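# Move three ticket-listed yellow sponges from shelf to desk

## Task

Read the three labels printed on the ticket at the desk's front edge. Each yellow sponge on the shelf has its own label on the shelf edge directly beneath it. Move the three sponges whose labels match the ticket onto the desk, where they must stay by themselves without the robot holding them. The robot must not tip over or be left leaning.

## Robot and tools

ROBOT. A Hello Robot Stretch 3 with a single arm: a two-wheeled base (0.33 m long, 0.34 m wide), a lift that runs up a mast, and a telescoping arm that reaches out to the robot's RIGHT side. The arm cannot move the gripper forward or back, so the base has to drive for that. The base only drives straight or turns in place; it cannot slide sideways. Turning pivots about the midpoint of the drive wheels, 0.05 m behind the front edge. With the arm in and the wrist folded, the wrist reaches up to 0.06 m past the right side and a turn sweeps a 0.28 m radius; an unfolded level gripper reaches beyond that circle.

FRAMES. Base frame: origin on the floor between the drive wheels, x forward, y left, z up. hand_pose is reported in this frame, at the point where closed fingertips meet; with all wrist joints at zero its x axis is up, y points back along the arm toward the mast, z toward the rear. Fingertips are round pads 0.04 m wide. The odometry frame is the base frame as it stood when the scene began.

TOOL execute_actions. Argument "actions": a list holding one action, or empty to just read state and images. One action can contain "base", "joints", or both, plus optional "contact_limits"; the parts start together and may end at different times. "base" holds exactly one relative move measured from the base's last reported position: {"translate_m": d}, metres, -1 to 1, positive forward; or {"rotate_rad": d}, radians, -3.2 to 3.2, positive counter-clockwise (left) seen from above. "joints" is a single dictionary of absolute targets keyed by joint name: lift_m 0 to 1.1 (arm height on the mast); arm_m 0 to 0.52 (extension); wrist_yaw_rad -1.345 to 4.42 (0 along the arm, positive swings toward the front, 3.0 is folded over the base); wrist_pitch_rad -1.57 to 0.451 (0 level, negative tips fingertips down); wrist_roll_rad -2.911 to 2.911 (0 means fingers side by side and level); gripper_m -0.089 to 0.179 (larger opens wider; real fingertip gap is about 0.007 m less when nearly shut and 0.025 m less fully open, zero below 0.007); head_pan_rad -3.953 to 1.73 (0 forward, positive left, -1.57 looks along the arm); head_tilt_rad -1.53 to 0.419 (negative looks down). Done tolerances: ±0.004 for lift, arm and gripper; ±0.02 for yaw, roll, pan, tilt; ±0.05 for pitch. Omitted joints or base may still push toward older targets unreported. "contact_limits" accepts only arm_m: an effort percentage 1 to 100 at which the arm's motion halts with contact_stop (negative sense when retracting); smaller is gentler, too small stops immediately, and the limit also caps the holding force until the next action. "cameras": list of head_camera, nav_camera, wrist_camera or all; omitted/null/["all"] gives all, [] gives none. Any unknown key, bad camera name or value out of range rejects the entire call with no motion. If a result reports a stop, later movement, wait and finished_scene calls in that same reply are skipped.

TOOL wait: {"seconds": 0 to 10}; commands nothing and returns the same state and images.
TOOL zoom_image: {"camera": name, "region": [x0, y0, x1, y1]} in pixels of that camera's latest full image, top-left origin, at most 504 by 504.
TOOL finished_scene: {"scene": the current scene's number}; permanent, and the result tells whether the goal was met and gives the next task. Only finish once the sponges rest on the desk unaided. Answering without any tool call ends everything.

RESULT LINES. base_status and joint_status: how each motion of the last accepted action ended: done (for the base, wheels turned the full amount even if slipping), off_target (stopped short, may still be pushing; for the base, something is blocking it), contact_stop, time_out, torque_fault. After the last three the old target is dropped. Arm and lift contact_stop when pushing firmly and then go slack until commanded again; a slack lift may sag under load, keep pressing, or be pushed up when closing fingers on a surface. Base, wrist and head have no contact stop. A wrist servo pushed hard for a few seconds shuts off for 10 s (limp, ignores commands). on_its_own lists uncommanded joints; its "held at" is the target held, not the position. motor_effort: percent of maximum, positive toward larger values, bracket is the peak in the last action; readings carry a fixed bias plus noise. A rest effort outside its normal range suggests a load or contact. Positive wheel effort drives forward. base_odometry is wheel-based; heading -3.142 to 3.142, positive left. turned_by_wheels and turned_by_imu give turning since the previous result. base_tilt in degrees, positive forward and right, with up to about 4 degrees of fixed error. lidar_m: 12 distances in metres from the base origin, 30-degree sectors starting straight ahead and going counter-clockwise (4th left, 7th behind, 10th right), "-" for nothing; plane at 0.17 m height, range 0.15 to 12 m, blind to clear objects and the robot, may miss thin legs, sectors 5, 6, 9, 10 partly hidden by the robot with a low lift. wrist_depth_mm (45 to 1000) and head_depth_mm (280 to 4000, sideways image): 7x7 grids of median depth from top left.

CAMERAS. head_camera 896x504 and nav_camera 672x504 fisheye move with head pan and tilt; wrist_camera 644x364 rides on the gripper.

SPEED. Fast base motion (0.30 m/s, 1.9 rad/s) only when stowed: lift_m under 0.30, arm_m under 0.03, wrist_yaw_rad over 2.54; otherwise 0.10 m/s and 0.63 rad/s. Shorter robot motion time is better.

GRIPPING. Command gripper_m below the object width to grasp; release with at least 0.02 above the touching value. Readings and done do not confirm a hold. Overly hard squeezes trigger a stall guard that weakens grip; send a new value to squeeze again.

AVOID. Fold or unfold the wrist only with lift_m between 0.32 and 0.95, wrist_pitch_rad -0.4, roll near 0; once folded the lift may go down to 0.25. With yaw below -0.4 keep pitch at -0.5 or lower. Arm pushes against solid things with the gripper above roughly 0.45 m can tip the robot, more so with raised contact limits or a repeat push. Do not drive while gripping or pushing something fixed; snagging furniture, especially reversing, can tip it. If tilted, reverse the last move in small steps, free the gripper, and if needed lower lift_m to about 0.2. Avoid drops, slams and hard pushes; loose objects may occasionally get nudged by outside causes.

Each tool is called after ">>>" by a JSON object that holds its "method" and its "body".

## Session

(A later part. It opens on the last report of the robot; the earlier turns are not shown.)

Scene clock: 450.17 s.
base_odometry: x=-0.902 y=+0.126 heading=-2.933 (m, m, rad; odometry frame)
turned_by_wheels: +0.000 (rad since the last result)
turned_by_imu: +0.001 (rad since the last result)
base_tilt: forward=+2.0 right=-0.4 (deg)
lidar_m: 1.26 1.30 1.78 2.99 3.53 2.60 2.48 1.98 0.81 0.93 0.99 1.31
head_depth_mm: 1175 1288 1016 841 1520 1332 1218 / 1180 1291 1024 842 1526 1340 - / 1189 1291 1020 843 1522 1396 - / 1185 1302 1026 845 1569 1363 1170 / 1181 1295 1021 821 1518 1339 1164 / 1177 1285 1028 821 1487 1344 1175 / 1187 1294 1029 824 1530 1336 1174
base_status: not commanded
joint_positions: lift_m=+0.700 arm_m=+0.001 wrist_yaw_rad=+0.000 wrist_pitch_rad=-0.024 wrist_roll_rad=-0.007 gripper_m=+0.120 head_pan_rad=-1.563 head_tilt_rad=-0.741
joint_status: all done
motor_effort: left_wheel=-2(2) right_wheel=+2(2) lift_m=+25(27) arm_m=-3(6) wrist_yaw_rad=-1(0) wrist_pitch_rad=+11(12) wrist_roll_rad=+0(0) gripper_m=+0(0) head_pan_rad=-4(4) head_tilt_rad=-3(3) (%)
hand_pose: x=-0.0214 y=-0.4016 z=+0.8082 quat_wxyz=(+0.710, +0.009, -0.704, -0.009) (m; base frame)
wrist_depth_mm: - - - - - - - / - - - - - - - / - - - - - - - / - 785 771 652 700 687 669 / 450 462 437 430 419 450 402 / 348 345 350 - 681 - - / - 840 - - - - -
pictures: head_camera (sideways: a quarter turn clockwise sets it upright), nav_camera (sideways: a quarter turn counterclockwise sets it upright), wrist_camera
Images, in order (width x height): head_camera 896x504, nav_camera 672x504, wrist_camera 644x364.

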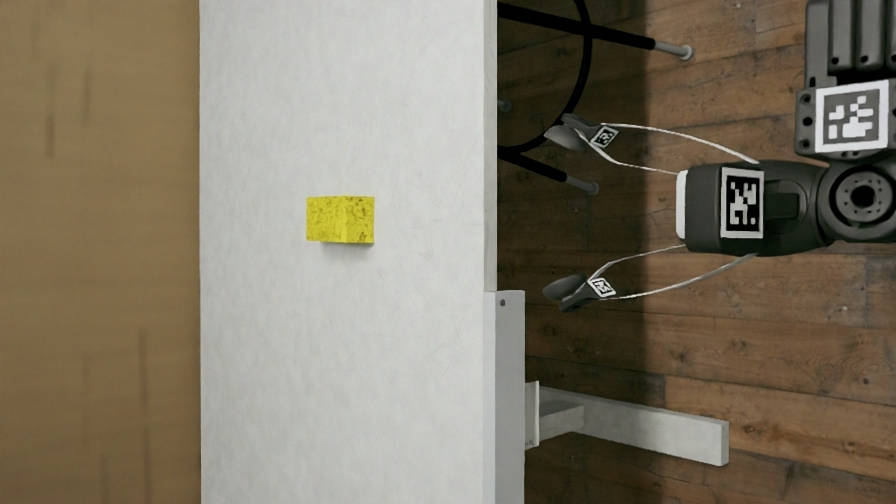

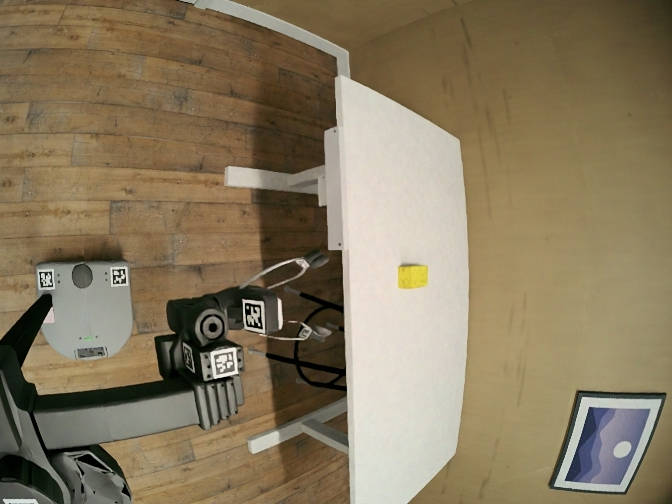

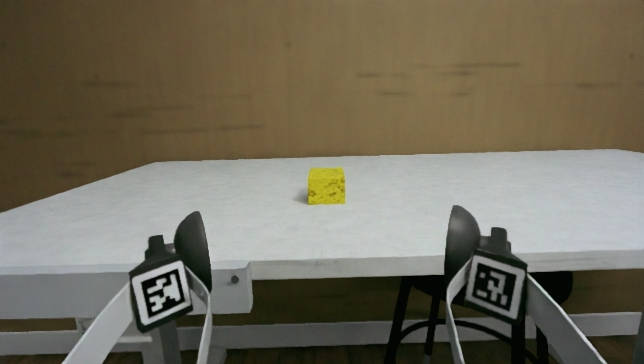

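>>> {"method": "execute_actions", "body": {"actions": [{"joints":{"wrist_pitch_rad":-0.4,"gripper_m":0.04,"head_pan_rad":0,"head_tilt_rad":-0.6}}], "cameras": []}}

>>> {"method": "execute_actions", "body": {"actions": [{"joints":{"wrist_yaw_rad":2.8}}], "cameras": []}}

>>> {"method": "execute_actions", "body": {"actions": [{"joints":{"lift_m":0.29},"base":{"rotate_rad":1.39}}], "cameras": []}}

>>> {"method": "execute_actions", "body": {"actions": [{"base":{"translate_m":1.0}}], "cameras": []}}

>>> {"method": "execute_actions", "body": {"actions": [{"base":{"translate_m":1.0}}], "cameras": ["head_camera","nav_camera"]}}

Scene clock: 468.27 s.
base_odometry: x=-0.902 y=+0.126 heading=-2.933 (m, m, rad; odometry frame)
turned_by_wheels: +0.000 (rad since the last result)
turned_by_imu: +0.000 (rad since the last result)
base_tilt: forward=+2.0 right=-0.3 (deg)
lidar_m: 1.26 1.30 1.78 2.98 3.54 2.60 2.49 1.98 0.81 0.92 0.99 1.30
head_depth_mm: 1060 1178 1330 1538 1696 1446 1237 / 1068 1182 1309 1501 1662 1448 1234 / 1061 1184 1322 1498 1650 1465 1246 / 1062 1174 1326 1496 1671 1461 1236 / 1068 1169 1317 1498 1663 1460 1235 / 1059 1179 1323 1498 1657 1454 1241 / 1063 1175 1314 1490 1679 1455 1248
base_status: not commanded
joint_positions: lift_m=+0.700 arm_m=+0.001 wrist_yaw_rad=+0.000 wrist_pitch_rad=-0.414 wrist_roll_rad=-0.007 gripper_m=+0.040 head_pan_rad=-0.007 head_tilt_rad=-0.606
joint_status: all done
motor_effort: left_wheel=-1(2) right_wheel=+2(2) lift_m=+25(25) arm_m=-3(3) wrist_yaw_rad=-1(0) wrist_pitch_rad=+7(11) wrist_roll_rad=+0(0) gripper_m=+0(81) head_pan_rad=+4(54) head_tilt_rad=+2(13) (%)
hand_pose: x=-0.0215 y=-0.3709 z=+0.7133 quat_wxyz=(+0.695, +0.146, -0.689, -0.145) (m; base frame)
wrist_depth_mm: 982 671 657 526 600 582 564 / 398 391 380 371 363 354 349 / 334 337 344 - 701 618 - / - 902 - - - - - / - - - - - - - / - - - - - 983 973 / 934 885 918 899 878 861 867
pictures: none
No camera images: the call's "cameras" was empty. Leave "cameras" out to get every camera's image.

Scene clock: 470.67 s.
base_odometry: x=-0.902 y=+0.126 heading=-2.933 (m, m, rad; odometry frame)
turned_by_wheels: +0.000 (rad since the last result)
turned_by_imu: +0.000 (rad since the last result)
base_tilt: forward=+2.0 right=-0.4 (deg)
lidar_m: 1.26 1.30 1.78 2.97 3.51 2.60 2.49 1.98 0.81 0.92 0.99 1.31
head_depth_mm: 1063 1178 1333 1534 1693 1452 1240 / 1062 1178 1330 1508 1666 1448 1234 / 1061 1177 1324 1492 1678 1460 1240 / 1061 1184 1329 1493 1674 1457 1235 / 1059 1171 1314 1494 1649 1457 1246 / 1061 1175 1318 1498 1669 1454 1245 / 1057 1172 1308 1493 1678 1461 1236
base_status: not commanded
joint_positions: lift_m=+0.700 arm_m=+0.001 wrist_yaw_rad=+2.798 wrist_pitch_rad=-0.415 wrist_roll_rad=-0.007 gripper_m=+0.040 head_pan_rad=-0.007 head_tilt_rad=-0.606
joint_status: all done
motor_effort: left_wheel=-1(1) right_wheel=+2(2) lift_m=+25(25) arm_m=-3(3) wrist_yaw_rad=+2(4) wrist_pitch_rad=+7(7) wrist_roll_rad=+0(0) gripper_m=+0(0) head_pan_rad=+5(4) head_tilt_rad=+2(2) (%)
hand_pose: x=+0.0545 y=+0.0657 z=+0.7133 quat_wxyz=(+0.262, +0.704, +0.026, +0.659) (m; base frame)
wrist_depth_mm: - - - - - - - / - - - - - - - / - - - - - - - / - - - - - - - / - - - - - - - / - - - - - 995 997 / 880 - 893 888 883 858 859
pictures: none
No camera images: the call's "cameras" was empty. Leave "cameras" out to get every camera's image.

Scene clock: 475.23 s.
base_odometry: x=-0.902 y=+0.126 heading=-1.543 (m, m, rad; odometry frame)
turned_by_wheels: +1.390 (rad since the last result)
turned_by_imu: +1.399 (rad since the last result)
base_tilt: forward=+2.0 right=-0.4 (deg)
lidar_m: 2.63 3.33 2.79 2.49 2.46 0.81 0.93 0.99 1.43 1.26 1.27 1.54
head_depth_mm: 2430 2517 2613 2219 1749 1456 1243 / 2985 2903 2733 2220 1753 1447 1231 / 3080 3341 2838 2205 1755 1442 1232 / 2952 3244 3002 2202 1754 1458 1239 / 2916 3238 3006 2225 1764 1449 1238 / 2907 3163 2976 2201 1753 1454 1241 / 2859 3185 3046 2220 1763 1449 1246
base_status: done
joint_positions: lift_m=+0.290 arm_m=+0.001 wrist_yaw_rad=+2.798 wrist_pitch_rad=-0.416 wrist_roll_rad=-0.007 gripper_m=+0.040 head_pan_rad=-0.007 head_tilt_rad=-0.606
joint_status: all done
motor_effort: left_wheel=-1(3) right_wheel=+2(5) lift_m=+19(20) arm_m=-3(3) wrist_yaw_rad=+2(2) wrist_pitch_rad=+8(8) wrist_roll_rad=+0(0) gripper_m=+0(0) head_pan_rad=+5(4) head_tilt_rad=+2(2) (%)
hand_pose: x=+0.0543 y=+0.0655 z=+0.3033 quat_wxyz=(+0.262, +0.704, +0.027, +0.659) (m; base frame)
wrist_depth_mm: - - - - - - - / - - - - - - - / - 988 956 964 950 943 913 / - 783 760 750 747 743 720 / - 628 633 615 633 597 593 / 538 - 539 522 - 511 501 / 462 - - 447 444 442 435
pictures: none
No camera images: the call's "cameras" was empty. Leave "cameras" out to get every camera's image.

Scene clock: 480.17 s.
base_odometry: x=-0.875 y=-0.874 heading=-1.543 (m, m, rad; odometry frame)
turned_by_wheels: +0.000 (rad since the last result)
turned_by_imu: +0.006 (rad since the last result)
base_tilt: forward=+2.0 right=-0.3 (deg)
lidar_m: 1.64 2.13 2.89 2.69 2.69 2.17 1.79 1.92 1.18 1.09 1.09 1.32
head_depth_mm: 2075 2140 1968 2022 1741 1444 1225 / 2208 2473 1963 1991 1766 1460 1236 / 2117 2393 2610 2153 1752 1456 1239 / 2073 2248 2525 2228 1783 1453 1244 / 2009 2227 2489 2215 1766 1458 1239 / 1993 2194 2464 2229 1749 1460 1236 / 1922 2149 2465 2201 1747 1462 1232
base_status: done
joint_positions: lift_m=+0.290 arm_m=+0.001 wrist_yaw_rad=+2.799 wrist_pitch_rad=-0.416 wrist_roll_rad=-0.007 gripper_m=+0.040 head_pan_rad=-0.007 head_tilt_rad=-0.605
joint_status: not commanded
motor_effort: left_wheel=-2(6) right_wheel=+2(8) lift_m=+20(20) arm_m=-3(3) wrist_yaw_rad=+1(2) wrist_pitch_rad=+8(8) wrist_roll_rad=+0(0) gripper_m=+0(0) head_pan_rad=+3(4) head_tilt_rad=+2(2) (%)
hand_pose: x=+0.0542 y=+0.0655 z=+0.3032 quat_wxyz=(+0.262, +0.704, +0.027, +0.659) (m; base frame)
wrist_depth_mm: - - - - - - - / - - - - - - - / - 992 948 985 973 934 930 / - 758 762 746 748 753 724 / - 620 642 624 630 600 597 / 534 - 542 511 - 512 503 / 454 - - 445 440 441 441
pictures: none
No camera images: the call's "cameras" was empty. Leave "cameras" out to get every camera's image.

Scene clock: 485.10 s.
base_odometry: x=-0.847 y=-1.874 heading=-1.543 (m, m, rad; odometry frame)
turned_by_wheels: +0.000 (rad since the last result)
turned_by_imu: +0.006 (rad since the last result)
base_tilt: forward=+2.0 right=-0.3 (deg)
lidar_m: 1.19 1.20 1.75 2.87 2.88 3.48 3.09 1.60 1.00 0.90 0.90 0.70
head_depth_mm: 1297 1452 1629 1836 1145 1095 1171 / 1284 1430 1588 1838 1362 1354 1237 / 1091 1187 1419 1631 1668 1455 1233 / 1199 1331 1459 1688 1655 1462 1237 / 1179 1311 1442 1642 1616 1448 1240 / 1164 1278 1418 1614 1611 1454 1242 / 1146 1272 1404 1382 1628 1460 1239
base_status: done
joint_positions: lift_m=+0.290 arm_m=+0.001 wrist_yaw_rad=+2.799 wrist_pitch_rad=-0.417 wrist_roll_rad=-0.007 gripper_m=+0.040 head_pan_rad=-0.007 head_tilt_rad=-0.605
joint_status: not commanded
motor_effort: left_wheel=-1(5) right_wheel=+2(9) lift_m=+20(20) arm_m=-3(3) wrist_yaw_rad=+1(2) wrist_pitch_rad=+8(8) wrist_roll_rad=+0(0) gripper_m=+0(0) head_pan_rad=+4(4) head_tilt_rad=+2(2) (%)
hand_pose: x=+0.0542 y=+0.0655 z=+0.3031 quat_wxyz=(+0.262, +0.704, +0.027, +0.659) (m; base frame)
wrist_depth_mm: - - - - - - - / - - - - - - 957 / - - 983 979 962 934 919 / - 781 767 766 741 726 726 / - 620 637 613 625 604 593 / 535 - 548 520 - 512 499 / 457 - - 450 441 442 436
pictures: head_camera (sideways: a quarter turn clockwise sets it upright), nav_camera (sideways: a quarter turn counterclockwise sets it upright)
Images, in order (width x height): head_camera 896x504, nav_camera 672x504.

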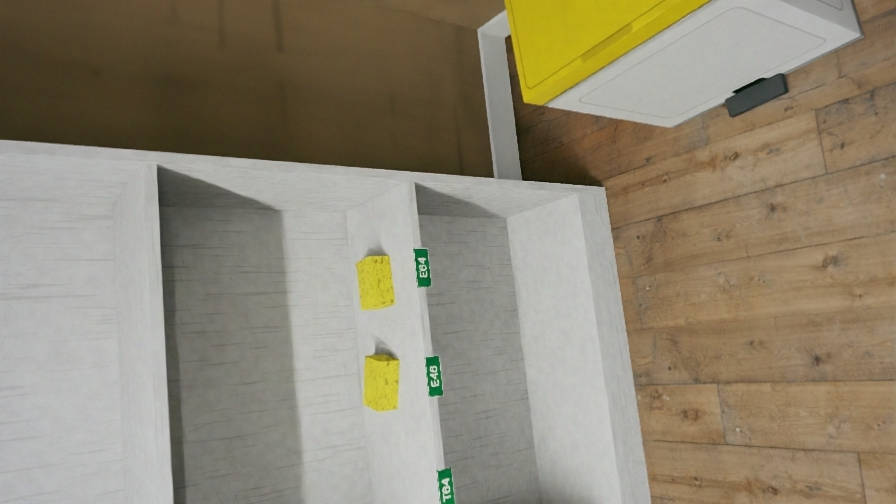

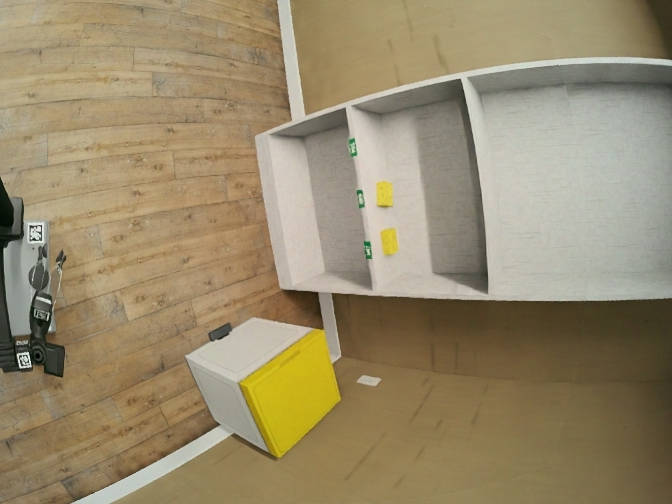

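>>> {"method": "execute_actions", "body": {"actions": [{"base":{"rotate_rad":0.18}}], "cameras": []}}

>>> {"method": "execute_actions", "body": {"actions": [{"base":{"translate_m":0.58},"joints":{"head_pan_rad":-1.57,"head_tilt_rad":-0.85}}], "cameras": []}}

>>> {"method": "execute_actions", "body": {"actions": [{"base":{"rotate_rad":1.56}}], "cameras": []}}

>>> {"method": "execute_actions", "body": {"actions": [{"joints":{"lift_m":0.55},"base":{"translate_m":0.06}}], "cameras": []}}

>>> {"method": "execute_actions", "body": {"actions": [{"joints":{"wrist_yaw_rad":0.0,"gripper_m":0.16}}], "cameras": []}}

>>> {"method": "execute_actions", "body": {"actions": [{"joints":{"wrist_pitch_rad":0.0}}]}}

Scene clock: 503.03 s.
base_odometry: x=-0.847 y=-1.874 heading=-1.363 (m, m, rad; odometry frame)
turned_by_wheels: +0.180 (rad since the last result)
turned_by_imu: +0.181 (rad since the last result)
base_tilt: forward=+2.0 right=-0.4 (deg)
lidar_m: 1.31 1.20 1.93 2.87 2.98 3.14 2.90 1.28 0.93 0.90 0.73 0.70
head_depth_mm: 1082 1168 1441 1722 1745 1380 1240 / 1179 1304 1436 1503 1635 1448 1246 / 1178 1312 1434 1669 1620 1451 1240 / 1181 1307 1436 1664 1617 1452 1241 / 1171 1306 1440 1657 1622 1457 1245 / 1177 1309 1433 1629 1623 1442 1239 / 1157 1227 1306 1499 1731 1454 1245
base_status: done
joint_positions: lift_m=+0.290 arm_m=+0.001 wrist_yaw_rad=+2.799 wrist_pitch_rad=-0.417 wrist_roll_rad=-0.007 gripper_m=+0.040 head_pan_rad=-0.007 head_tilt_rad=-0.605
joint_status: not commanded
motor_effort: left_wheel=-2(7) right_wheel=+2(8) lift_m=+20(20) arm_m=-2(3) wrist_yaw_rad=+1(1) wrist_pitch_rad=+8(8) wrist_roll_rad=+0(0) gripper_m=+0(0) head_pan_rad=+4(5) head_tilt_rad=+2(2) (%)
hand_pose: x=+0.0542 y=+0.0655 z=+0.3031 quat_wxyz=(+0.262, +0.704, +0.027, +0.659) (m; base frame)
wrist_depth_mm: - - - - - - - / - - - - - - - / - - 966 965 976 923 918 / - 760 769 759 745 728 712 / - 621 625 615 633 610 595 / 534 - 539 515 - 497 506 / 463 - - 445 446 440 439
pictures: none
No camera images: the call's "cameras" was empty. Leave "cameras" out to get every camera's image.

Scene clock: 506.60 s.
base_odometry: x=-0.728 y=-2.441 heading=-1.364 (m, m, rad; odometry frame)
turned_by_wheels: +0.000 (rad since the last result)
turned_by_imu: +0.004 (rad since the last result)
base_tilt: forward=+2.0 right=-0.3 (deg)
lidar_m: 0.81 0.69 1.22 2.41 2.98 3.64 3.49 1.28 0.93 0.47 0.48 0.65
head_depth_mm: 783 909 1072 1306 1454 1277 1135 / 785 908 1074 1300 1446 1275 1136 / 789 913 1074 1273 1410 1252 1158 / 793 914 1081 1092 949 1161 1170 / 792 915 1081 1100 947 1142 1137 / 793 918 1080 1100 950 1126 1141 / 795 921 1085 1253 966 1238 1137
base_status: done
joint_positions: lift_m=+0.290 arm_m=+0.001 wrist_yaw_rad=+2.799 wrist_pitch_rad=-0.417 wrist_roll_rad=-0.007 gripper_m=+0.040 head_pan_rad=-1.563 head_tilt_rad=-0.840
joint_status: all done
motor_effort: left_wheel=-2(4) right_wheel=+2(7) lift_m=+20(20) arm_m=-3(3) wrist_yaw_rad=+1(1) wrist_pitch_rad=+8(8) wrist_roll_rad=+0(0) gripper_m=+0(0) head_pan_rad=-4(51) head_tilt_rad=-3(16) (%)
hand_pose: x=+0.0542 y=+0.0655 z=+0.3031 quat_wxyz=(+0.262, +0.704, +0.027, +0.659) (m; base frame)
wrist_depth_mm: - - - - - 964 630 / - - - - - 676 680 / - 995 969 971 969 694 676 / - 769 745 750 736 681 554 / - 626 634 617 621 600 528 / 530 - 535 518 - 505 501 / 461 - - 447 442 438 439
pictures: none
No camera images: the call's "cameras" was empty. Leave "cameras" out to get every camera's image.

Scene clock: 508.80 s.
base_odometry: x=-0.728 y=-2.441 heading=+0.196 (m, m, rad; odometry frame)
turned_by_wheels: +1.560 (rad since the last result)
turned_by_imu: +1.566 (rad since the last result)
base_tilt: forward=+2.1 right=-0.4 (deg)
lidar_m: 2.42 2.96 3.64 3.49 1.28 0.93 0.47 0.48 0.65 0.81 0.69 1.21
head_depth_mm: 565 823 972 922 1135 1255 1132 / 566 822 972 901 1316 1247 1133 / 567 822 970 903 1347 1247 1164 / 568 825 968 909 1320 1244 1179 / 570 825 973 918 1353 1258 1143 / 570 823 978 930 1349 1250 1142 / 574 827 974 934 1258 1258 1139
base_status: done
joint_positions: lift_m=+0.290 arm_m=+0.001 wrist_yaw_rad=+2.799 wrist_pitch_rad=-0.417 wrist_roll_rad=-0.007 gripper_m=+0.040 head_pan_rad=-1.563 head_tilt_rad=-0.840
joint_status: not commanded
motor_effort: left_wheel=-1(8) right_wheel=+2(9) lift_m=+20(20) arm_m=-3(3) wrist_yaw_rad=+1(1) wrist_pitch_rad=+8(8) wrist_roll_rad=+0(0) gripper_m=+0(0) head_pan_rad=-4(4) head_tilt_rad=-3(4) (%)
hand_pose: x=+0.0542 y=+0.0655 z=+0.3031 quat_wxyz=(+0.262, +0.704, +0.027, +0.659) (m; base frame)
wrist_depth_mm: - - - - - - - / - - - - - - - / - 999 968 958 954 929 931 / - 772 745 759 742 736 724 / - 614 628 610 632 605 586 / 533 - 536 518 - 500 501 / 464 - - 446 442 440 433
pictures: none
No camera images: the call's "cameras" was empty. Leave "cameras" out to get every camera's image.

Scene clock: 512.00 s.
base_odometry: x=-0.669 y=-2.429 heading=+0.196 (m, m, rad; odometry frame)
turned_by_wheels: +0.000 (rad since the last result)
turned_by_imu: +0.001 (rad since the last result)
base_tilt: forward=+2.1 right=-0.4 (deg)
lidar_m: 2.35 2.92 3.69 3.35 1.37 1.00 0.53 0.54 0.69 0.81 0.65 1.21
head_depth_mm: 566 822 972 901 1265 1245 1156 / 566 822 970 906 1342 1242 - / 566 821 970 911 1354 1242 - / 569 821 969 908 1321 1248 - / 571 820 976 931 1345 1247 1138 / 572 823 975 934 1324 1235 1142 / 573 822 952 926 1148 1255 1133
base_status: done
joint_positions: lift_m=+0.550 arm_m=+0.001 wrist_yaw_rad=+2.799 wrist_pitch_rad=-0.417 wrist_roll_rad=-0.007 gripper_m=+0.040 head_pan_rad=-1.563 head_tilt_rad=-0.840
joint_status: all done
motor_effort: left_wheel=-1(5) right_wheel=+2(7) lift_m=+25(27) arm_m=-3(3) wrist_yaw_rad=+1(1) wrist_pitch_rad=+8(8) wrist_roll_rad=+0(0) gripper_m=+0(0) head_pan_rad=-3(4) head_tilt_rad=-3(4) (%)
hand_pose: x=+0.0541 y=+0.0654 z=+0.5628 quat_wxyz=(+0.262, +0.704, +0.027, +0.659) (m; base frame)
wrist_depth_mm: - - - - - - - / - - - - - - - / - - - - - - - / - - - - - - - / - 987 - 980 - 972 998 / 867 - 878 860 - 814 823 / 742 - 727 717 708 722 703
pictures: none
No camera images: the call's "cameras" was empty. Leave "cameras" out to get every camera's image.

Scene clock: 514.40 s.
base_odometry: x=-0.669 y=-2.429 heading=+0.196 (m, m, rad; odometry frame)
turned_by_wheels: +0.000 (rad since the last result)
turned_by_imu: +0.000 (rad since the last result)
base_tilt: forward=+2.0 right=-0.3 (deg)
lidar_m: 2.35 2.92 3.69 3.35 1.37 1.00 0.53 0.53 0.69 0.81 0.65 1.21
head_depth_mm: 566 822 973 905 1269 1236 1159 / 566 825 966 906 1338 1246 - / 569 825 970 908 1351 1240 - / 568 820 969 905 1320 1241 1135 / 568 822 973 925 1353 1242 1136 / 572 824 973 931 1320 1253 1141 / 575 824 949 927 1147 1267 1140
base_status: not commanded
joint_positions: lift_m=+0.550 arm_m=+0.001 wrist_yaw_rad=+0.002 wrist_pitch_rad=-0.417 wrist_roll_rad=-0.007 gripper_m=+0.160 head_pan_rad=-1.563 head_tilt_rad=-0.840
joint_status: all done
motor_effort: left_wheel=-1(1) right_wheel=+2(2) lift_m=+25(25) arm_m=-3(3) wrist_yaw_rad=-2(6) wrist_pitch_rad=+8(8) wrist_roll_rad=-1(0) gripper_m=+0(83) head_pan_rad=-4(3) head_tilt_rad=-3(3) (%)
hand_pose: x=-0.0211 y=-0.3706 z=+0.5628 quat_wxyz=(+0.694, +0.148, -0.689, -0.146) (m; base frame)
wrist_depth_mm: 471 501 505 376 483 360 431 / 358 352 342 332 329 321 315 / 421 614 614 625 618 617 456 / 468 656 691 694 697 667 466 / 467 726 779 782 795 768 475 / 477 - 727 714 706 675 785 / 738 612 619 612 617 603 678
pictures: none
No camera images: the call's "cameras" was empty. Leave "cameras" out to get every camera's image.

Scene clock: 515.47 s.
base_odometry: x=-0.669 y=-2.429 heading=+0.196 (m, m, rad; odometry frame)
turned_by_wheels: +0.000 (rad since the last result)
turned_by_imu: +0.000 (rad since the last result)
base_tilt: forward=+2.0 right=-0.4 (deg)
lidar_m: 2.35 2.91 3.69 3.35 1.37 1.00 0.53 0.54 0.69 0.81 0.65 1.21
head_depth_mm: 564 821 971 898 1269 1240 1151 / 567 821 972 903 1343 1243 - / 567 820 968 903 1348 1249 - / 567 823 972 909 1314 1245 1141 / 570 824 972 924 1348 1250 1141 / 573 823 975 929 1315 1252 1145 / 574 823 951 929 1141 1270 1140
base_status: not commanded
joint_positions: lift_m=+0.550 arm_m=+0.001 wrist_yaw_rad=+0.002 wrist_pitch_rad=-0.026 wrist_roll_rad=-0.007 gripper_m=+0.160 head_pan_rad=-1.563 head_tilt_rad=-0.840
joint_status: all done
motor_effort: left_wheel=-2(1) right_wheel=+2(1) lift_m=+25(25) arm_m=-3(3) wrist_yaw_rad=-2(2) wrist_pitch_rad=+12(11) wrist_roll_rad=+0(0) gripper_m=+0(0) head_pan_rad=-4(4) head_tilt_rad=-3(3) (%)
hand_pose: x=-0.0210 y=-0.4016 z=+0.6579 quat_wxyz=(+0.710, +0.010, -0.704, -0.009) (m; base frame)
wrist_depth_mm: 482 527 527 530 533 533 453 / 476 538 540 542 550 549 463 / 469 571 552 566 567 573 460 / 474 583 575 480 584 565 457 / 418 450 407 401 392 410 377 / 337 - 632 335 630 636 430 / 441 658 657 647 652 664 494
pictures: head_camera (sideways: a quarter turn clockwise sets it upright), nav_camera (sideways: a quarter turn counterclockwise sets it upright), wrist_camera
Images, in order (width x height): head_camera 896x504, nav_camera 672x504, wrist_camera 644x364.

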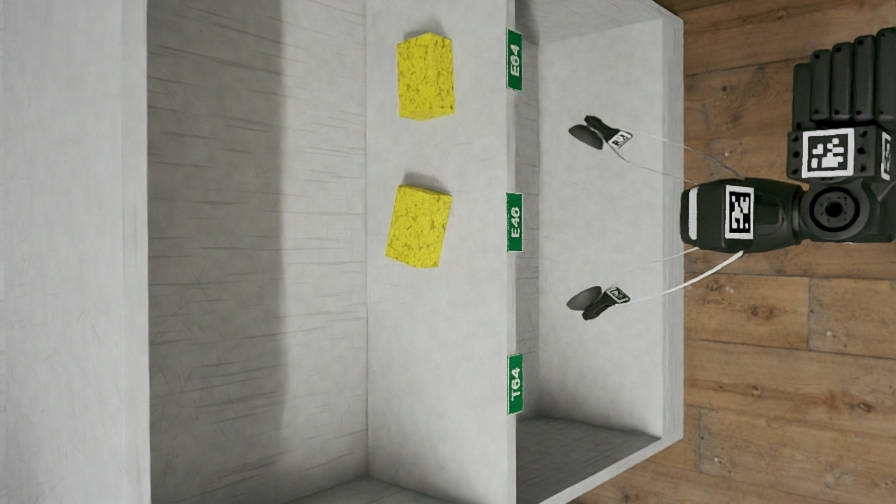

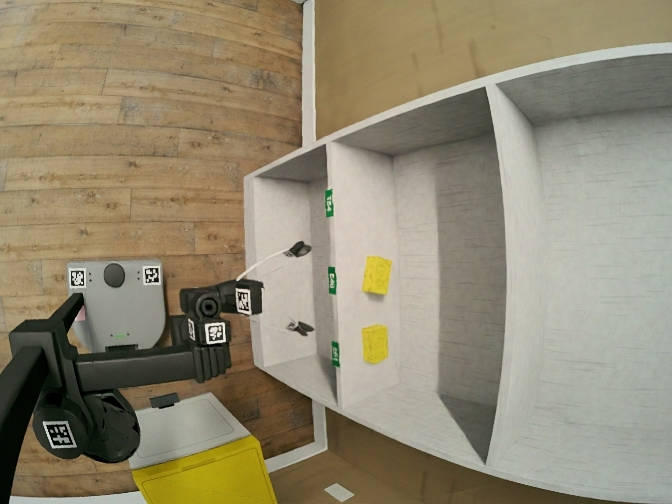

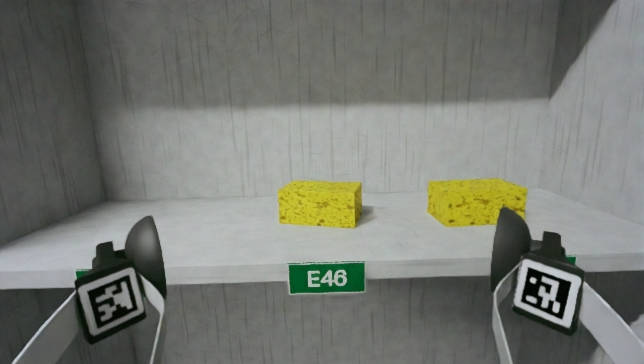

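>>> {"method": "execute_actions", "body": {"actions": [{"joints":{"lift_m":0.53,"arm_m":0.25}}], "cameras": ["wrist_camera","head_camera"]}}

Scene clock: 526.83 s.
base_odometry: x=-0.669 y=-2.429 heading=+0.196 (m, m, rad; odometry frame)
turned_by_wheels: +0.000 (rad since the last result)
turned_by_imu: +0.001 (rad since the last result)
base_tilt: forward=+1.9 right=-0.4 (deg)
lidar_m: 2.35 2.91 3.67 3.36 1.37 1.00 0.53 0.54 0.69 0.81 0.65 1.21
head_depth_mm: 565 820 971 900 1266 1238 1140 / 567 822 966 897 1346 - - / 567 823 967 911 - 1242 1136 / 569 824 970 912 1313 1248 1143 / 571 822 974 923 1352 1244 1139 / 572 824 969 927 1324 1248 1144 / 573 823 951 927 1152 1263 1146
base_status: not commanded
joint_positions: lift_m=+0.530 arm_m=+0.250 wrist_yaw_rad=+0.001 wrist_pitch_rad=-0.024 wrist_roll_rad=-0.007 gripper_m=+0.160 head_pan_rad=-1.563 head_tilt_rad=-0.840
joint_status: all done
motor_effort: left_wheel=-2(2) right_wheel=+2(2) lift_m=+20(22) arm_m=+3(3) wrist_yaw_rad=-1(2) wrist_pitch_rad=+11(12) wrist_roll_rad=+0(0) gripper_m=+0(0) head_pan_rad=-4(3) head_tilt_rad=-3(3) (%)
hand_pose: x=-0.0213 y=-0.6502 z=+0.6387 quat_wxyz=(+0.710, +0.009, -0.704, -0.009) (m; base frame)
wrist_depth_mm: 292 294 296 297 296 298 297 / 302 306 306 307 307 307 309 / 316 313 314 315 316 320 319 / 324 324 326 328 327 329 331 / 332 331 332 223 338 337 210 / 254 - 182 169 227 225 168 / - 186 183 173 178 185 171
pictures: head_camera (sideways: a quarter turn clockwise sets it upright), wrist_camera
Images, in order (width x height): head_camera 896x504, wrist_camera 644x364.

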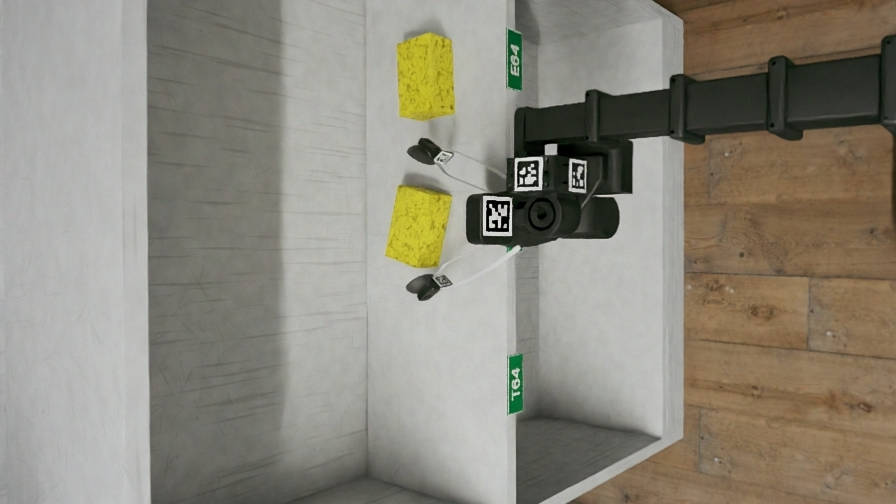

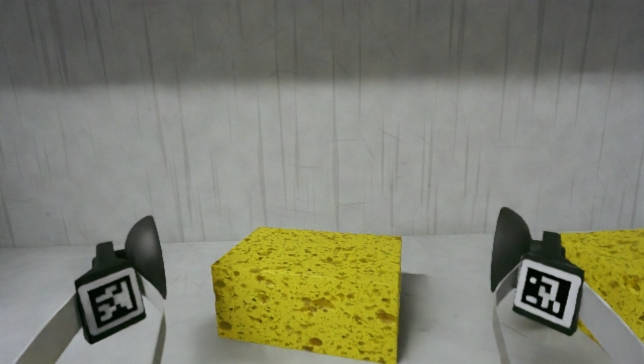

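>>> {"method": "execute_actions", "body": {"actions": [{"joints":{"lift_m":0.521,"arm_m":0.255}}], "cameras": []}}

>>> {"method": "execute_actions", "body": {"actions": [{"joints":{"gripper_m":0.06}}], "cameras": ["wrist_camera","head_camera"]}}

Scene clock: 536.63 s.
base_odometry: x=-0.669 y=-2.429 heading=+0.196 (m, m, rad; odometry frame)
turned_by_wheels: +0.000 (rad since the last result)
turned_by_imu: +0.000 (rad since the last result)
base_tilt: forward=+2.0 right=-0.3 (deg)
lidar_m: 2.35 2.91 3.69 3.48 1.37 0.99 0.53 0.54 0.69 0.81 0.65 1.20
head_depth_mm: 564 822 970 902 1262 1236 1134 / 566 822 970 901 1342 - - / 567 822 970 908 - 1246 1141 / 568 824 971 908 1319 1241 1138 / 570 824 973 923 1348 1243 1147 / 571 825 973 929 1327 1248 1137 / 573 823 953 932 1144 1265 1138
base_status: not commanded
joint_positions: lift_m=+0.521 arm_m=+0.255 wrist_yaw_rad=+0.001 wrist_pitch_rad=-0.024 wrist_roll_rad=-0.007 gripper_m=+0.160 head_pan_rad=-1.563 head_tilt_rad=-0.840
joint_status: all done
motor_effort: left_wheel=-2(1) right_wheel=+2(2) lift_m=+20(19) arm_m=+3(0) wrist_yaw_rad=+0(0) wrist_pitch_rad=+11(11) wrist_roll_rad=+0(0) gripper_m=+0(0) head_pan_rad=-4(4) head_tilt_rad=-3(3) (%)
hand_pose: x=-0.0213 y=-0.6552 z=+0.6297 quat_wxyz=(+0.710, +0.009, -0.704, -0.009) (m; base frame)
wrist_depth_mm: 289 290 290 291 295 291 293 / 298 298 298 298 303 304 304 / 306 307 309 312 315 314 314 / 317 320 321 321 322 324 324 / 326 328 304 198 313 330 193 / 237 - 175 160 201 209 164 / - 171 176 164 166 171 162
pictures: none
No camera images: the call's "cameras" was empty. Leave "cameras" out to get every camera's image.

Scene clock: 538.13 s.
base_odometry: x=-0.669 y=-2.429 heading=+0.196 (m, m, rad; odometry frame)
turned_by_wheels: +0.000 (rad since the last result)
turned_by_imu: +0.000 (rad since the last result)
base_tilt: forward=+2.0 right=-0.3 (deg)
lidar_m: 2.36 2.92 3.67 3.48 1.37 1.00 0.53 0.53 0.69 0.81 0.65 1.21
head_depth_mm: 566 821 967 899 1264 1244 1137 / 565 820 972 903 1350 - - / 567 822 971 930 - 1247 1144 / 567 818 960 920 1313 1245 1136 / 571 821 970 922 1339 1244 1144 / 573 822 973 936 1322 1248 1141 / 573 824 954 928 1140 1271 1138
base_status: not commanded
joint_positions: lift_m=+0.521 arm_m=+0.255 wrist_yaw_rad=+0.000 wrist_pitch_rad=-0.022 wrist_roll_rad=-0.007 gripper_m=+0.060 head_pan_rad=-1.563 head_tilt_rad=-0.840
joint_status: all done
motor_effort: left_wheel=-2(1) right_wheel=+2(2) lift_m=+20(20) arm_m=+3(3) wrist_yaw_rad=-1(1) wrist_pitch_rad=+10(11) wrist_roll_rad=+0(0) gripper_m=+0(87) head_pan_rad=-4(4) head_tilt_rad=-3(3) (%)
hand_pose: x=-0.0214 y=-0.6553 z=+0.6301 quat_wxyz=(+0.710, +0.008, -0.704, -0.008) (m; base frame)
wrist_depth_mm: 288 292 292 291 291 293 294 / 300 297 299 302 304 300 300 / 310 307 312 312 312 313 315 / 319 320 321 318 326 325 323 / 328 327 306 276 329 309 193 / 236 233 - 222 214 223 175 / 182 180 178 176 173 171 163
pictures: head_camera (sideways: a quarter turn clockwise sets it upright), wrist_camera
Images, in order (width x height): head_camera 896x504, wrist_camera 644x364.

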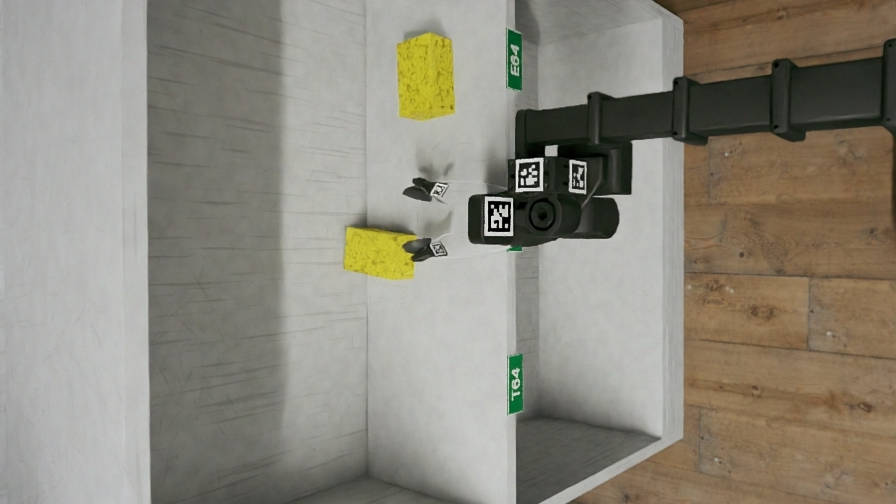

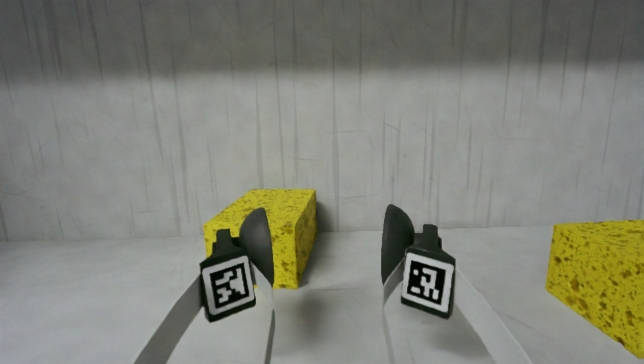

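>>> {"method": "execute_actions", "body": {"actions": [{"joints":{"arm_m":0.17,"lift_m":0.525}}], "cameras": []}}

>>> {"method": "execute_actions", "body": {"actions": [{"joints":{"gripper_m":0.125},"base":{"translate_m":0.055}}], "cameras": ["wrist_camera","head_camera"]}}

Scene clock: 548.30 s.
base_odometry: x=-0.669 y=-2.429 heading=+0.196 (m, m, rad; odometry frame)
turned_by_wheels: +0.000 (rad since the last result)
turned_by_imu: +0.001 (rad since the last result)
base_tilt: forward=+2.0 right=-0.4 (deg)
lidar_m: 2.35 2.91 3.68 3.36 1.37 1.00 0.53 0.54 0.69 0.81 0.65 1.21
head_depth_mm: 564 821 968 904 1263 1246 1134 / 566 822 967 905 1349 - - / 568 820 969 922 1352 1235 1137 / 568 820 958 926 1318 1247 1139 / 569 824 971 924 1351 1257 1139 / 572 824 968 928 1329 1254 1137 / 574 822 950 931 1144 1257 1144
base_status: not commanded
joint_positions: lift_m=+0.525 arm_m=+0.170 wrist_yaw_rad=+0.000 wrist_pitch_rad=-0.022 wrist_roll_rad=-0.007 gripper_m=+0.060 head_pan_rad=-1.563 head_tilt_rad=-0.840
joint_status: all done
motor_effort: left_wheel=-1(2) right_wheel=+2(2) lift_m=+25(26) arm_m=-3(2) wrist_yaw_rad=+0(1) wrist_pitch_rad=+10(10) wrist_roll_rad=+0(0) gripper_m=+0(0) head_pan_rad=-4(3) head_tilt_rad=-3(3) (%)
hand_pose: x=-0.0214 y=-0.5710 z=+0.6338 quat_wxyz=(+0.710, +0.008, -0.704, -0.008) (m; base frame)
wrist_depth_mm: 364 371 370 370 370 372 376 / 379 383 386 386 383 384 382 / 392 397 398 396 398 398 398 / 408 407 408 402 410 409 404 / 355 346 346 309 352 266 234 / 244 241 - 235 220 229 226 / 188 186 184 181 180 176 176
pictures: none
No camera images: the call's "cameras" was empty. Leave "cameras" out to get every camera's image.

Scene clock: 550.40 s.
base_odometry: x=-0.615 y=-2.419 heading=+0.196 (m, m, rad; odometry frame)
turned_by_wheels: +0.000 (rad since the last result)
turned_by_imu: +0.000 (rad since the last result)
base_tilt: forward=+2.0 right=-0.3 (deg)
lidar_m: 2.31 2.86 3.67 3.35 1.45 1.06 0.58 0.59 0.72 0.81 0.62 1.21
head_depth_mm: 564 819 968 903 1324 1234 1131 / 567 817 973 922 1343 - - / 568 821 970 926 1339 1229 1138 / 569 823 969 925 1345 1241 1139 / 570 820 972 928 1320 1242 1142 / 570 823 969 928 1272 1250 1141 / 574 807 907 888 1386 1287 1139
base_status: done
joint_positions: lift_m=+0.525 arm_m=+0.170 wrist_yaw_rad=+0.000 wrist_pitch_rad=-0.022 wrist_roll_rad=-0.007 gripper_m=+0.125 head_pan_rad=-1.563 head_tilt_rad=-0.840
joint_status: all done
motor_effort: left_wheel=-2(2) right_wheel=+2(7) lift_m=+25(25) arm_m=-3(3) wrist_yaw_rad=+0(1) wrist_pitch_rad=+10(10) wrist_roll_rad=+0(0) gripper_m=+0(82) head_pan_rad=-4(3) head_tilt_rad=-4(4) (%)
hand_pose: x=-0.0214 y=-0.5710 z=+0.6338 quat_wxyz=(+0.710, +0.008, -0.704, -0.008) (m; base frame)
wrist_depth_mm: 364 367 369 371 370 370 368 / 379 381 383 386 390 381 386 / 386 394 394 390 393 397 399 / 400 402 405 403 408 412 410 / 354 362 340 306 329 345 244 / 244 259 238 236 231 - 227 / 197 178 184 181 179 177 176
pictures: head_camera (sideways: a quarter turn clockwise sets it upright), wrist_camera
Images, in order (width x height): head_camera 896x504, wrist_camera 644x364.

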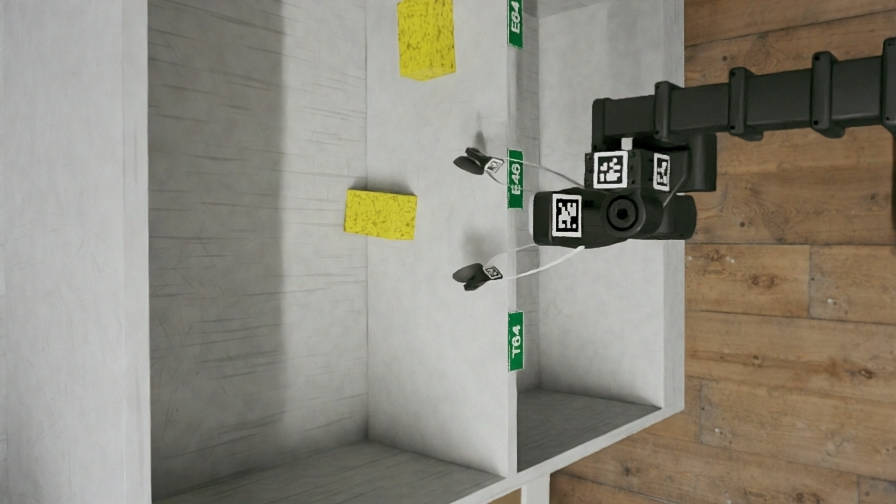

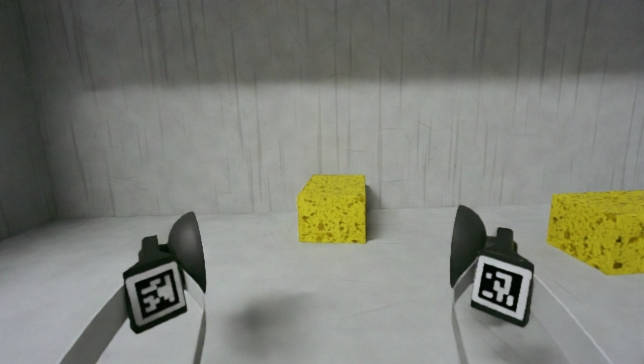

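>>> {"method": "execute_actions", "body": {"actions": [{"joints":{"arm_m":0.32,"lift_m":0.521},"contact_limits":{"arm_m":15}}], "cameras": []}}

>>> {"method": "execute_actions", "body": {"actions": [{"joints":{"gripper_m":0.031}}], "cameras": ["wrist_camera","head_camera"]}}

Scene clock: 558.03 s.
base_odometry: x=-0.615 y=-2.419 heading=+0.196 (m, m, rad; odometry frame)
turned_by_wheels: +0.000 (rad since the last result)
turned_by_imu: +0.001 (rad since the last result)
base_tilt: forward=+2.1 right=-0.3 (deg)
lidar_m: 2.30 2.86 3.68 3.34 1.45 1.05 0.58 0.59 0.72 0.81 0.62 1.21
head_depth_mm: 563 821 973 902 1308 1235 1137 / 565 821 970 944 1349 - - / 568 819 962 944 1300 1245 1136 / 567 819 968 932 1336 1244 1141 / 569 821 969 927 1315 1246 1134 / 572 822 966 928 1276 1246 1136 / 574 802 903 889 1384 1287 1140
base_status: not commanded
joint_positions: lift_m=+0.521 arm_m=+0.320 wrist_yaw_rad=+0.000 wrist_pitch_rad=-0.022 wrist_roll_rad=-0.007 gripper_m=+0.125 head_pan_rad=-1.563 head_tilt_rad=-0.840
joint_status: all done
motor_effort: left_wheel=-2(1) right_wheel=+2(2) lift_m=+19(22) arm_m=+3(1) wrist_yaw_rad=+0(1) wrist_pitch_rad=+10(10) wrist_roll_rad=+0(0) gripper_m=+0(0) head_pan_rad=-3(4) head_tilt_rad=-3(3) (%)
contact_limits: arm_m 15 (drawing in: default 17, maximum 28; extending or still: default 23, maximum 37)
hand_pose: x=-0.0214 y=-0.7203 z=+0.6301 quat_wxyz=(+0.710, +0.008, -0.704, -0.008) (m; base frame)
wrist_depth_mm: 228 228 230 231 231 231 233 / 236 236 236 237 238 240 242 / 243 244 244 245 244 246 247 / 251 253 253 253 255 253 256 / 260 261 260 199 261 262 263 / 236 249 230 156 179 - 218 / 190 172 178 161 159 171 169
pictures: none
No camera images: the call's "cameras" was empty. Leave "cameras" out to get every camera's image.

Scene clock: 559.47 s.
base_odometry: x=-0.615 y=-2.419 heading=+0.196 (m, m, rad; odometry frame)
turned_by_wheels: +0.000 (rad since the last result)
turned_by_imu: +0.000 (rad since the last result)
base_tilt: forward=+2.1 right=-0.3 (deg)
lidar_m: 2.30 2.86 3.66 3.33 1.45 1.05 0.58 0.59 0.72 0.81 0.62 1.21
head_depth_mm: 564 822 970 902 1307 1237 1142 / 567 820 972 939 1349 - - / 567 822 969 947 1291 1241 1144 / 570 818 963 933 1328 1237 1138 / 570 824 970 924 1321 1246 1137 / 571 823 968 925 1269 1255 1138 / 574 805 908 886 1387 1277 1139
base_status: not commanded
joint_positions: lift_m=+0.521 arm_m=+0.320 wrist_yaw_rad=+0.000 wrist_pitch_rad=-0.019 wrist_roll_rad=-0.007 gripper_m=+0.032 head_pan_rad=-1.563 head_tilt_rad=-0.840
joint_status: all done
motor_effort: left_wheel=-2(1) right_wheel=+2(2) lift_m=+19(20) arm_m=+3(3) wrist_yaw_rad=+0(0) wrist_pitch_rad=+9(10) wrist_roll_rad=+0(0) gripper_m=-14(90) head_pan_rad=-4(3) head_tilt_rad=-3(3) (%)
hand_pose: x=-0.0214 y=-0.7203 z=+0.6309 quat_wxyz=(+0.710, +0.007, -0.704, -0.007) (m; base frame)
wrist_depth_mm: 228 229 229 231 230 232 233 / 234 236 236 236 238 240 238 / 244 244 245 245 246 246 247 / 251 252 254 253 253 254 257 / 260 260 261 201 261 262 265 / 238 238 - 158 - 224 219 / 183 181 179 163 168 173 171
pictures: head_camera (sideways: a quarter turn clockwise sets it upright), wrist_camera
Images, in order (width x height): head_camera 896x504, wrist_camera 644x364.

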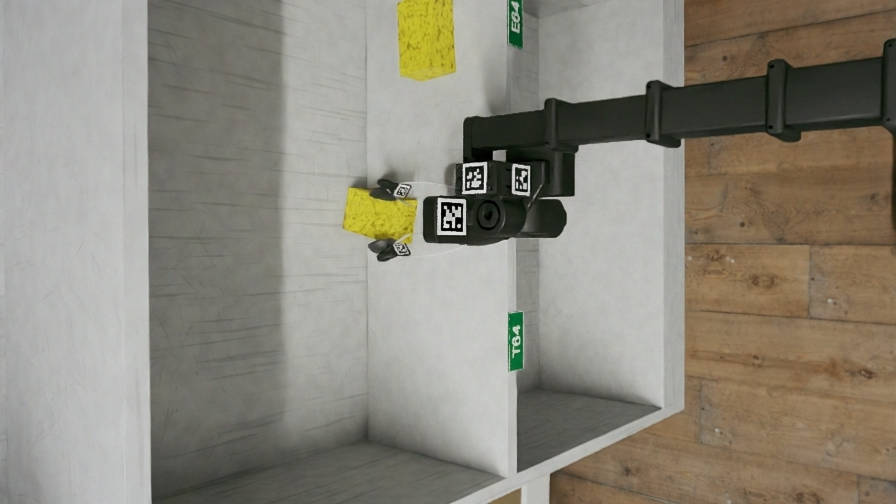

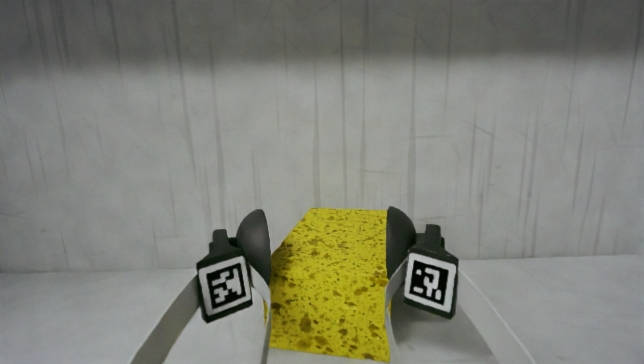

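>>> {"method": "execute_actions", "body": {"actions": [{"joints":{"lift_m":0.55}}], "cameras": []}}

>>> {"method": "execute_actions", "body": {"actions": [{"joints":{"arm_m":0.0}}], "cameras": []}}

>>> {"method": "execute_actions", "body": {"actions": [{"joints":{"wrist_pitch_rad":-0.4,"head_pan_rad":0,"head_tilt_rad":-0.6}}], "cameras": ["wrist_camera","nav_camera"]}}

Scene clock: 568.93 s.
base_odometry: x=-0.615 y=-2.419 heading=+0.196 (m, m, rad; odometry frame)
turned_by_wheels: +0.000 (rad since the last result)
turned_by_imu: +0.000 (rad since the last result)
base_tilt: forward=+2.0 right=-0.4 (deg)
lidar_m: 2.30 2.86 3.64 3.33 1.45 1.06 0.58 0.59 0.72 0.81 0.62 1.21
head_depth_mm: 564 820 968 903 1316 1233 1141 / 566 818 969 944 1350 - - / 567 821 942 972 1316 1242 1135 / 567 824 946 927 1353 1246 1138 / 570 823 973 930 1323 1243 1138 / 571 819 971 932 1276 1244 1148 / 573 804 907 887 1380 1281 1136
base_status: not commanded
joint_positions: lift_m=+0.550 arm_m=+0.320 wrist_yaw_rad=+0.000 wrist_pitch_rad=-0.020 wrist_roll_rad=-0.007 gripper_m=+0.032 head_pan_rad=-1.563 head_tilt_rad=-0.840
joint_status: all done
motor_effort: left_wheel=-2(1) right_wheel=+2(1) lift_m=+25(26) arm_m=+3(3) wrist_yaw_rad=-1(1) wrist_pitch_rad=+9(9) wrist_roll_rad=+0(0) gripper_m=-14(15) head_pan_rad=-3(4) head_tilt_rad=-3(3) (%)
hand_pose: x=-0.0214 y=-0.7203 z=+0.6594 quat_wxyz=(+0.710, +0.007, -0.704, -0.007) (m; base frame)
wrist_depth_mm: 228 230 229 230 231 231 232 / 236 237 237 237 237 238 238 / 242 245 244 243 247 248 247 / 251 250 253 252 254 256 255 / 261 261 258 202 261 264 267 / 264 269 - 158 - 271 271 / 226 224 221 164 207 215 213
pictures: none
No camera images: the call's "cameras" was empty. Leave "cameras" out to get every camera's image.

Scene clock: 572.50 s.
base_odometry: x=-0.615 y=-2.419 heading=+0.196 (m, m, rad; odometry frame)
turned_by_wheels: +0.000 (rad since the last result)
turned_by_imu: +0.000 (rad since the last result)
base_tilt: forward=+2.0 right=-0.3 (deg)
lidar_m: 2.30 2.85 3.67 3.34 1.45 1.06 0.58 0.59 0.72 0.81 0.62 1.20
head_depth_mm: 565 821 967 901 1307 1242 1148 / 566 816 966 925 1347 1239 - / 566 819 971 923 1076 1250 - / 568 821 965 923 1299 1243 1138 / 569 823 970 930 1317 1250 1134 / 571 823 970 930 1269 1247 1139 / 575 803 907 883 1383 1284 1144
base_status: not commanded
joint_positions: lift_m=+0.550 arm_m=+0.001 wrist_yaw_rad=+0.000 wrist_pitch_rad=-0.021 wrist_roll_rad=-0.007 gripper_m=+0.032 head_pan_rad=-1.563 head_tilt_rad=-0.840
joint_status: all done
motor_effort: left_wheel=-1(1) right_wheel=+2(2) lift_m=+25(25) arm_m=-3(2) wrist_yaw_rad=+0(0) wrist_pitch_rad=+10(10) wrist_roll_rad=+0(0) gripper_m=-14(14) head_pan_rad=-4(3) head_tilt_rad=-3(4) (%)
hand_pose: x=-0.0214 y=-0.4017 z=+0.6592 quat_wxyz=(+0.710, +0.008, -0.704, -0.008) (m; base frame)
wrist_depth_mm: 407 527 530 532 541 533 517 / 408 545 547 556 547 545 521 / 407 557 554 552 569 565 524 / 405 576 579 584 592 455 514 / 389 421 455 201 414 390 380 / 341 331 - 158 - 626 334 / 397 537 648 164 650 656 533
pictures: none
No camera images: the call's "cameras" was empty. Leave "cameras" out to get every camera's image.

Scene clock: 573.80 s.
base_odometry: x=-0.615 y=-2.419 heading=+0.196 (m, m, rad; odometry frame)
turned_by_wheels: +0.000 (rad since the last result)
turned_by_imu: +0.000 (rad since the last result)
base_tilt: forward=+1.9 right=-0.3 (deg)
lidar_m: 2.30 2.86 3.68 3.35 1.45 1.05 0.58 0.59 0.72 0.81 0.62 1.21
head_depth_mm: 2012 2052 2320 1854 1749 1454 1241 / 2362 2594 2818 2217 1760 1438 1237 / 2399 2659 2878 2216 1755 1453 1246 / 2412 2690 2831 2226 1763 1460 1240 / 2378 2639 2882 2201 1735 1448 1238 / 2380 2647 2851 2242 1763 1452 1238 / 2386 2681 2872 2221 1751 1452 1239
base_status: not commanded
joint_positions: lift_m=+0.550 arm_m=+0.001 wrist_yaw_rad=+0.000 wrist_pitch_rad=-0.416 wrist_roll_rad=-0.007 gripper_m=+0.032 head_pan_rad=-0.007 head_tilt_rad=-0.606
joint_status: all done
motor_effort: left_wheel=-2(1) right_wheel=+2(1) lift_m=+25(25) arm_m=-3(3) wrist_yaw_rad=+0(0) wrist_pitch_rad=+7(9) wrist_roll_rad=+1(0) gripper_m=-14(14) head_pan_rad=+5(49) head_tilt_rad=+2(16) (%)
hand_pose: x=-0.0215 y=-0.3707 z=+0.5630 quat_wxyz=(+0.694, +0.147, -0.689, -0.146) (m; base frame)
wrist_depth_mm: 411 495 510 500 500 383 403 / 358 351 342 333 328 324 315 / 375 321 611 620 637 640 503 / 401 584 687 700 697 696 533 / 436 597 738 200 745 765 534 / 849 579 - 158 - 723 541 / 743 578 618 163 593 605 639
pictures: nav_camera (sideways: a quarter turn counterclockwise sets it upright), wrist_camera
Images, in order (width x height): nav_camera 672x504, wrist_camera 644x364.

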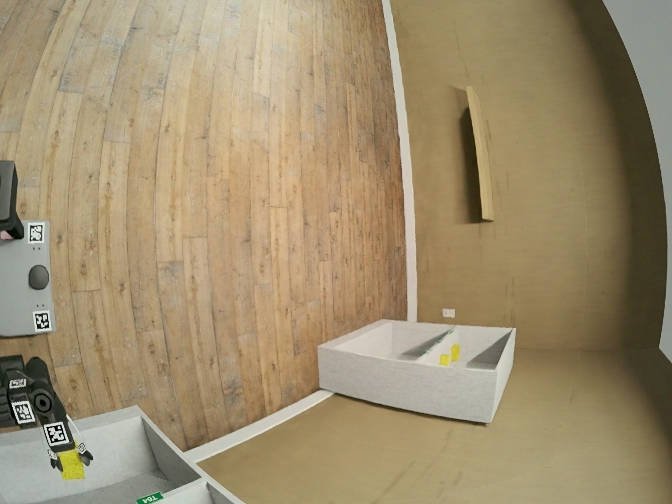

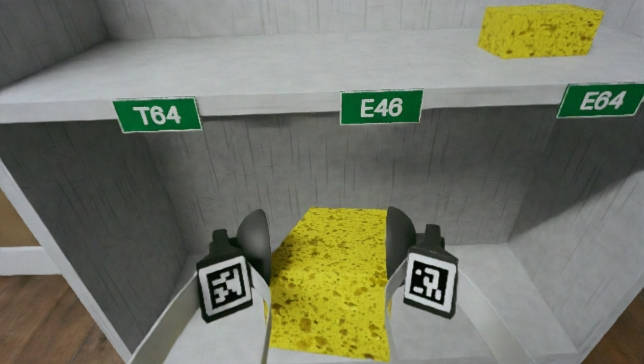

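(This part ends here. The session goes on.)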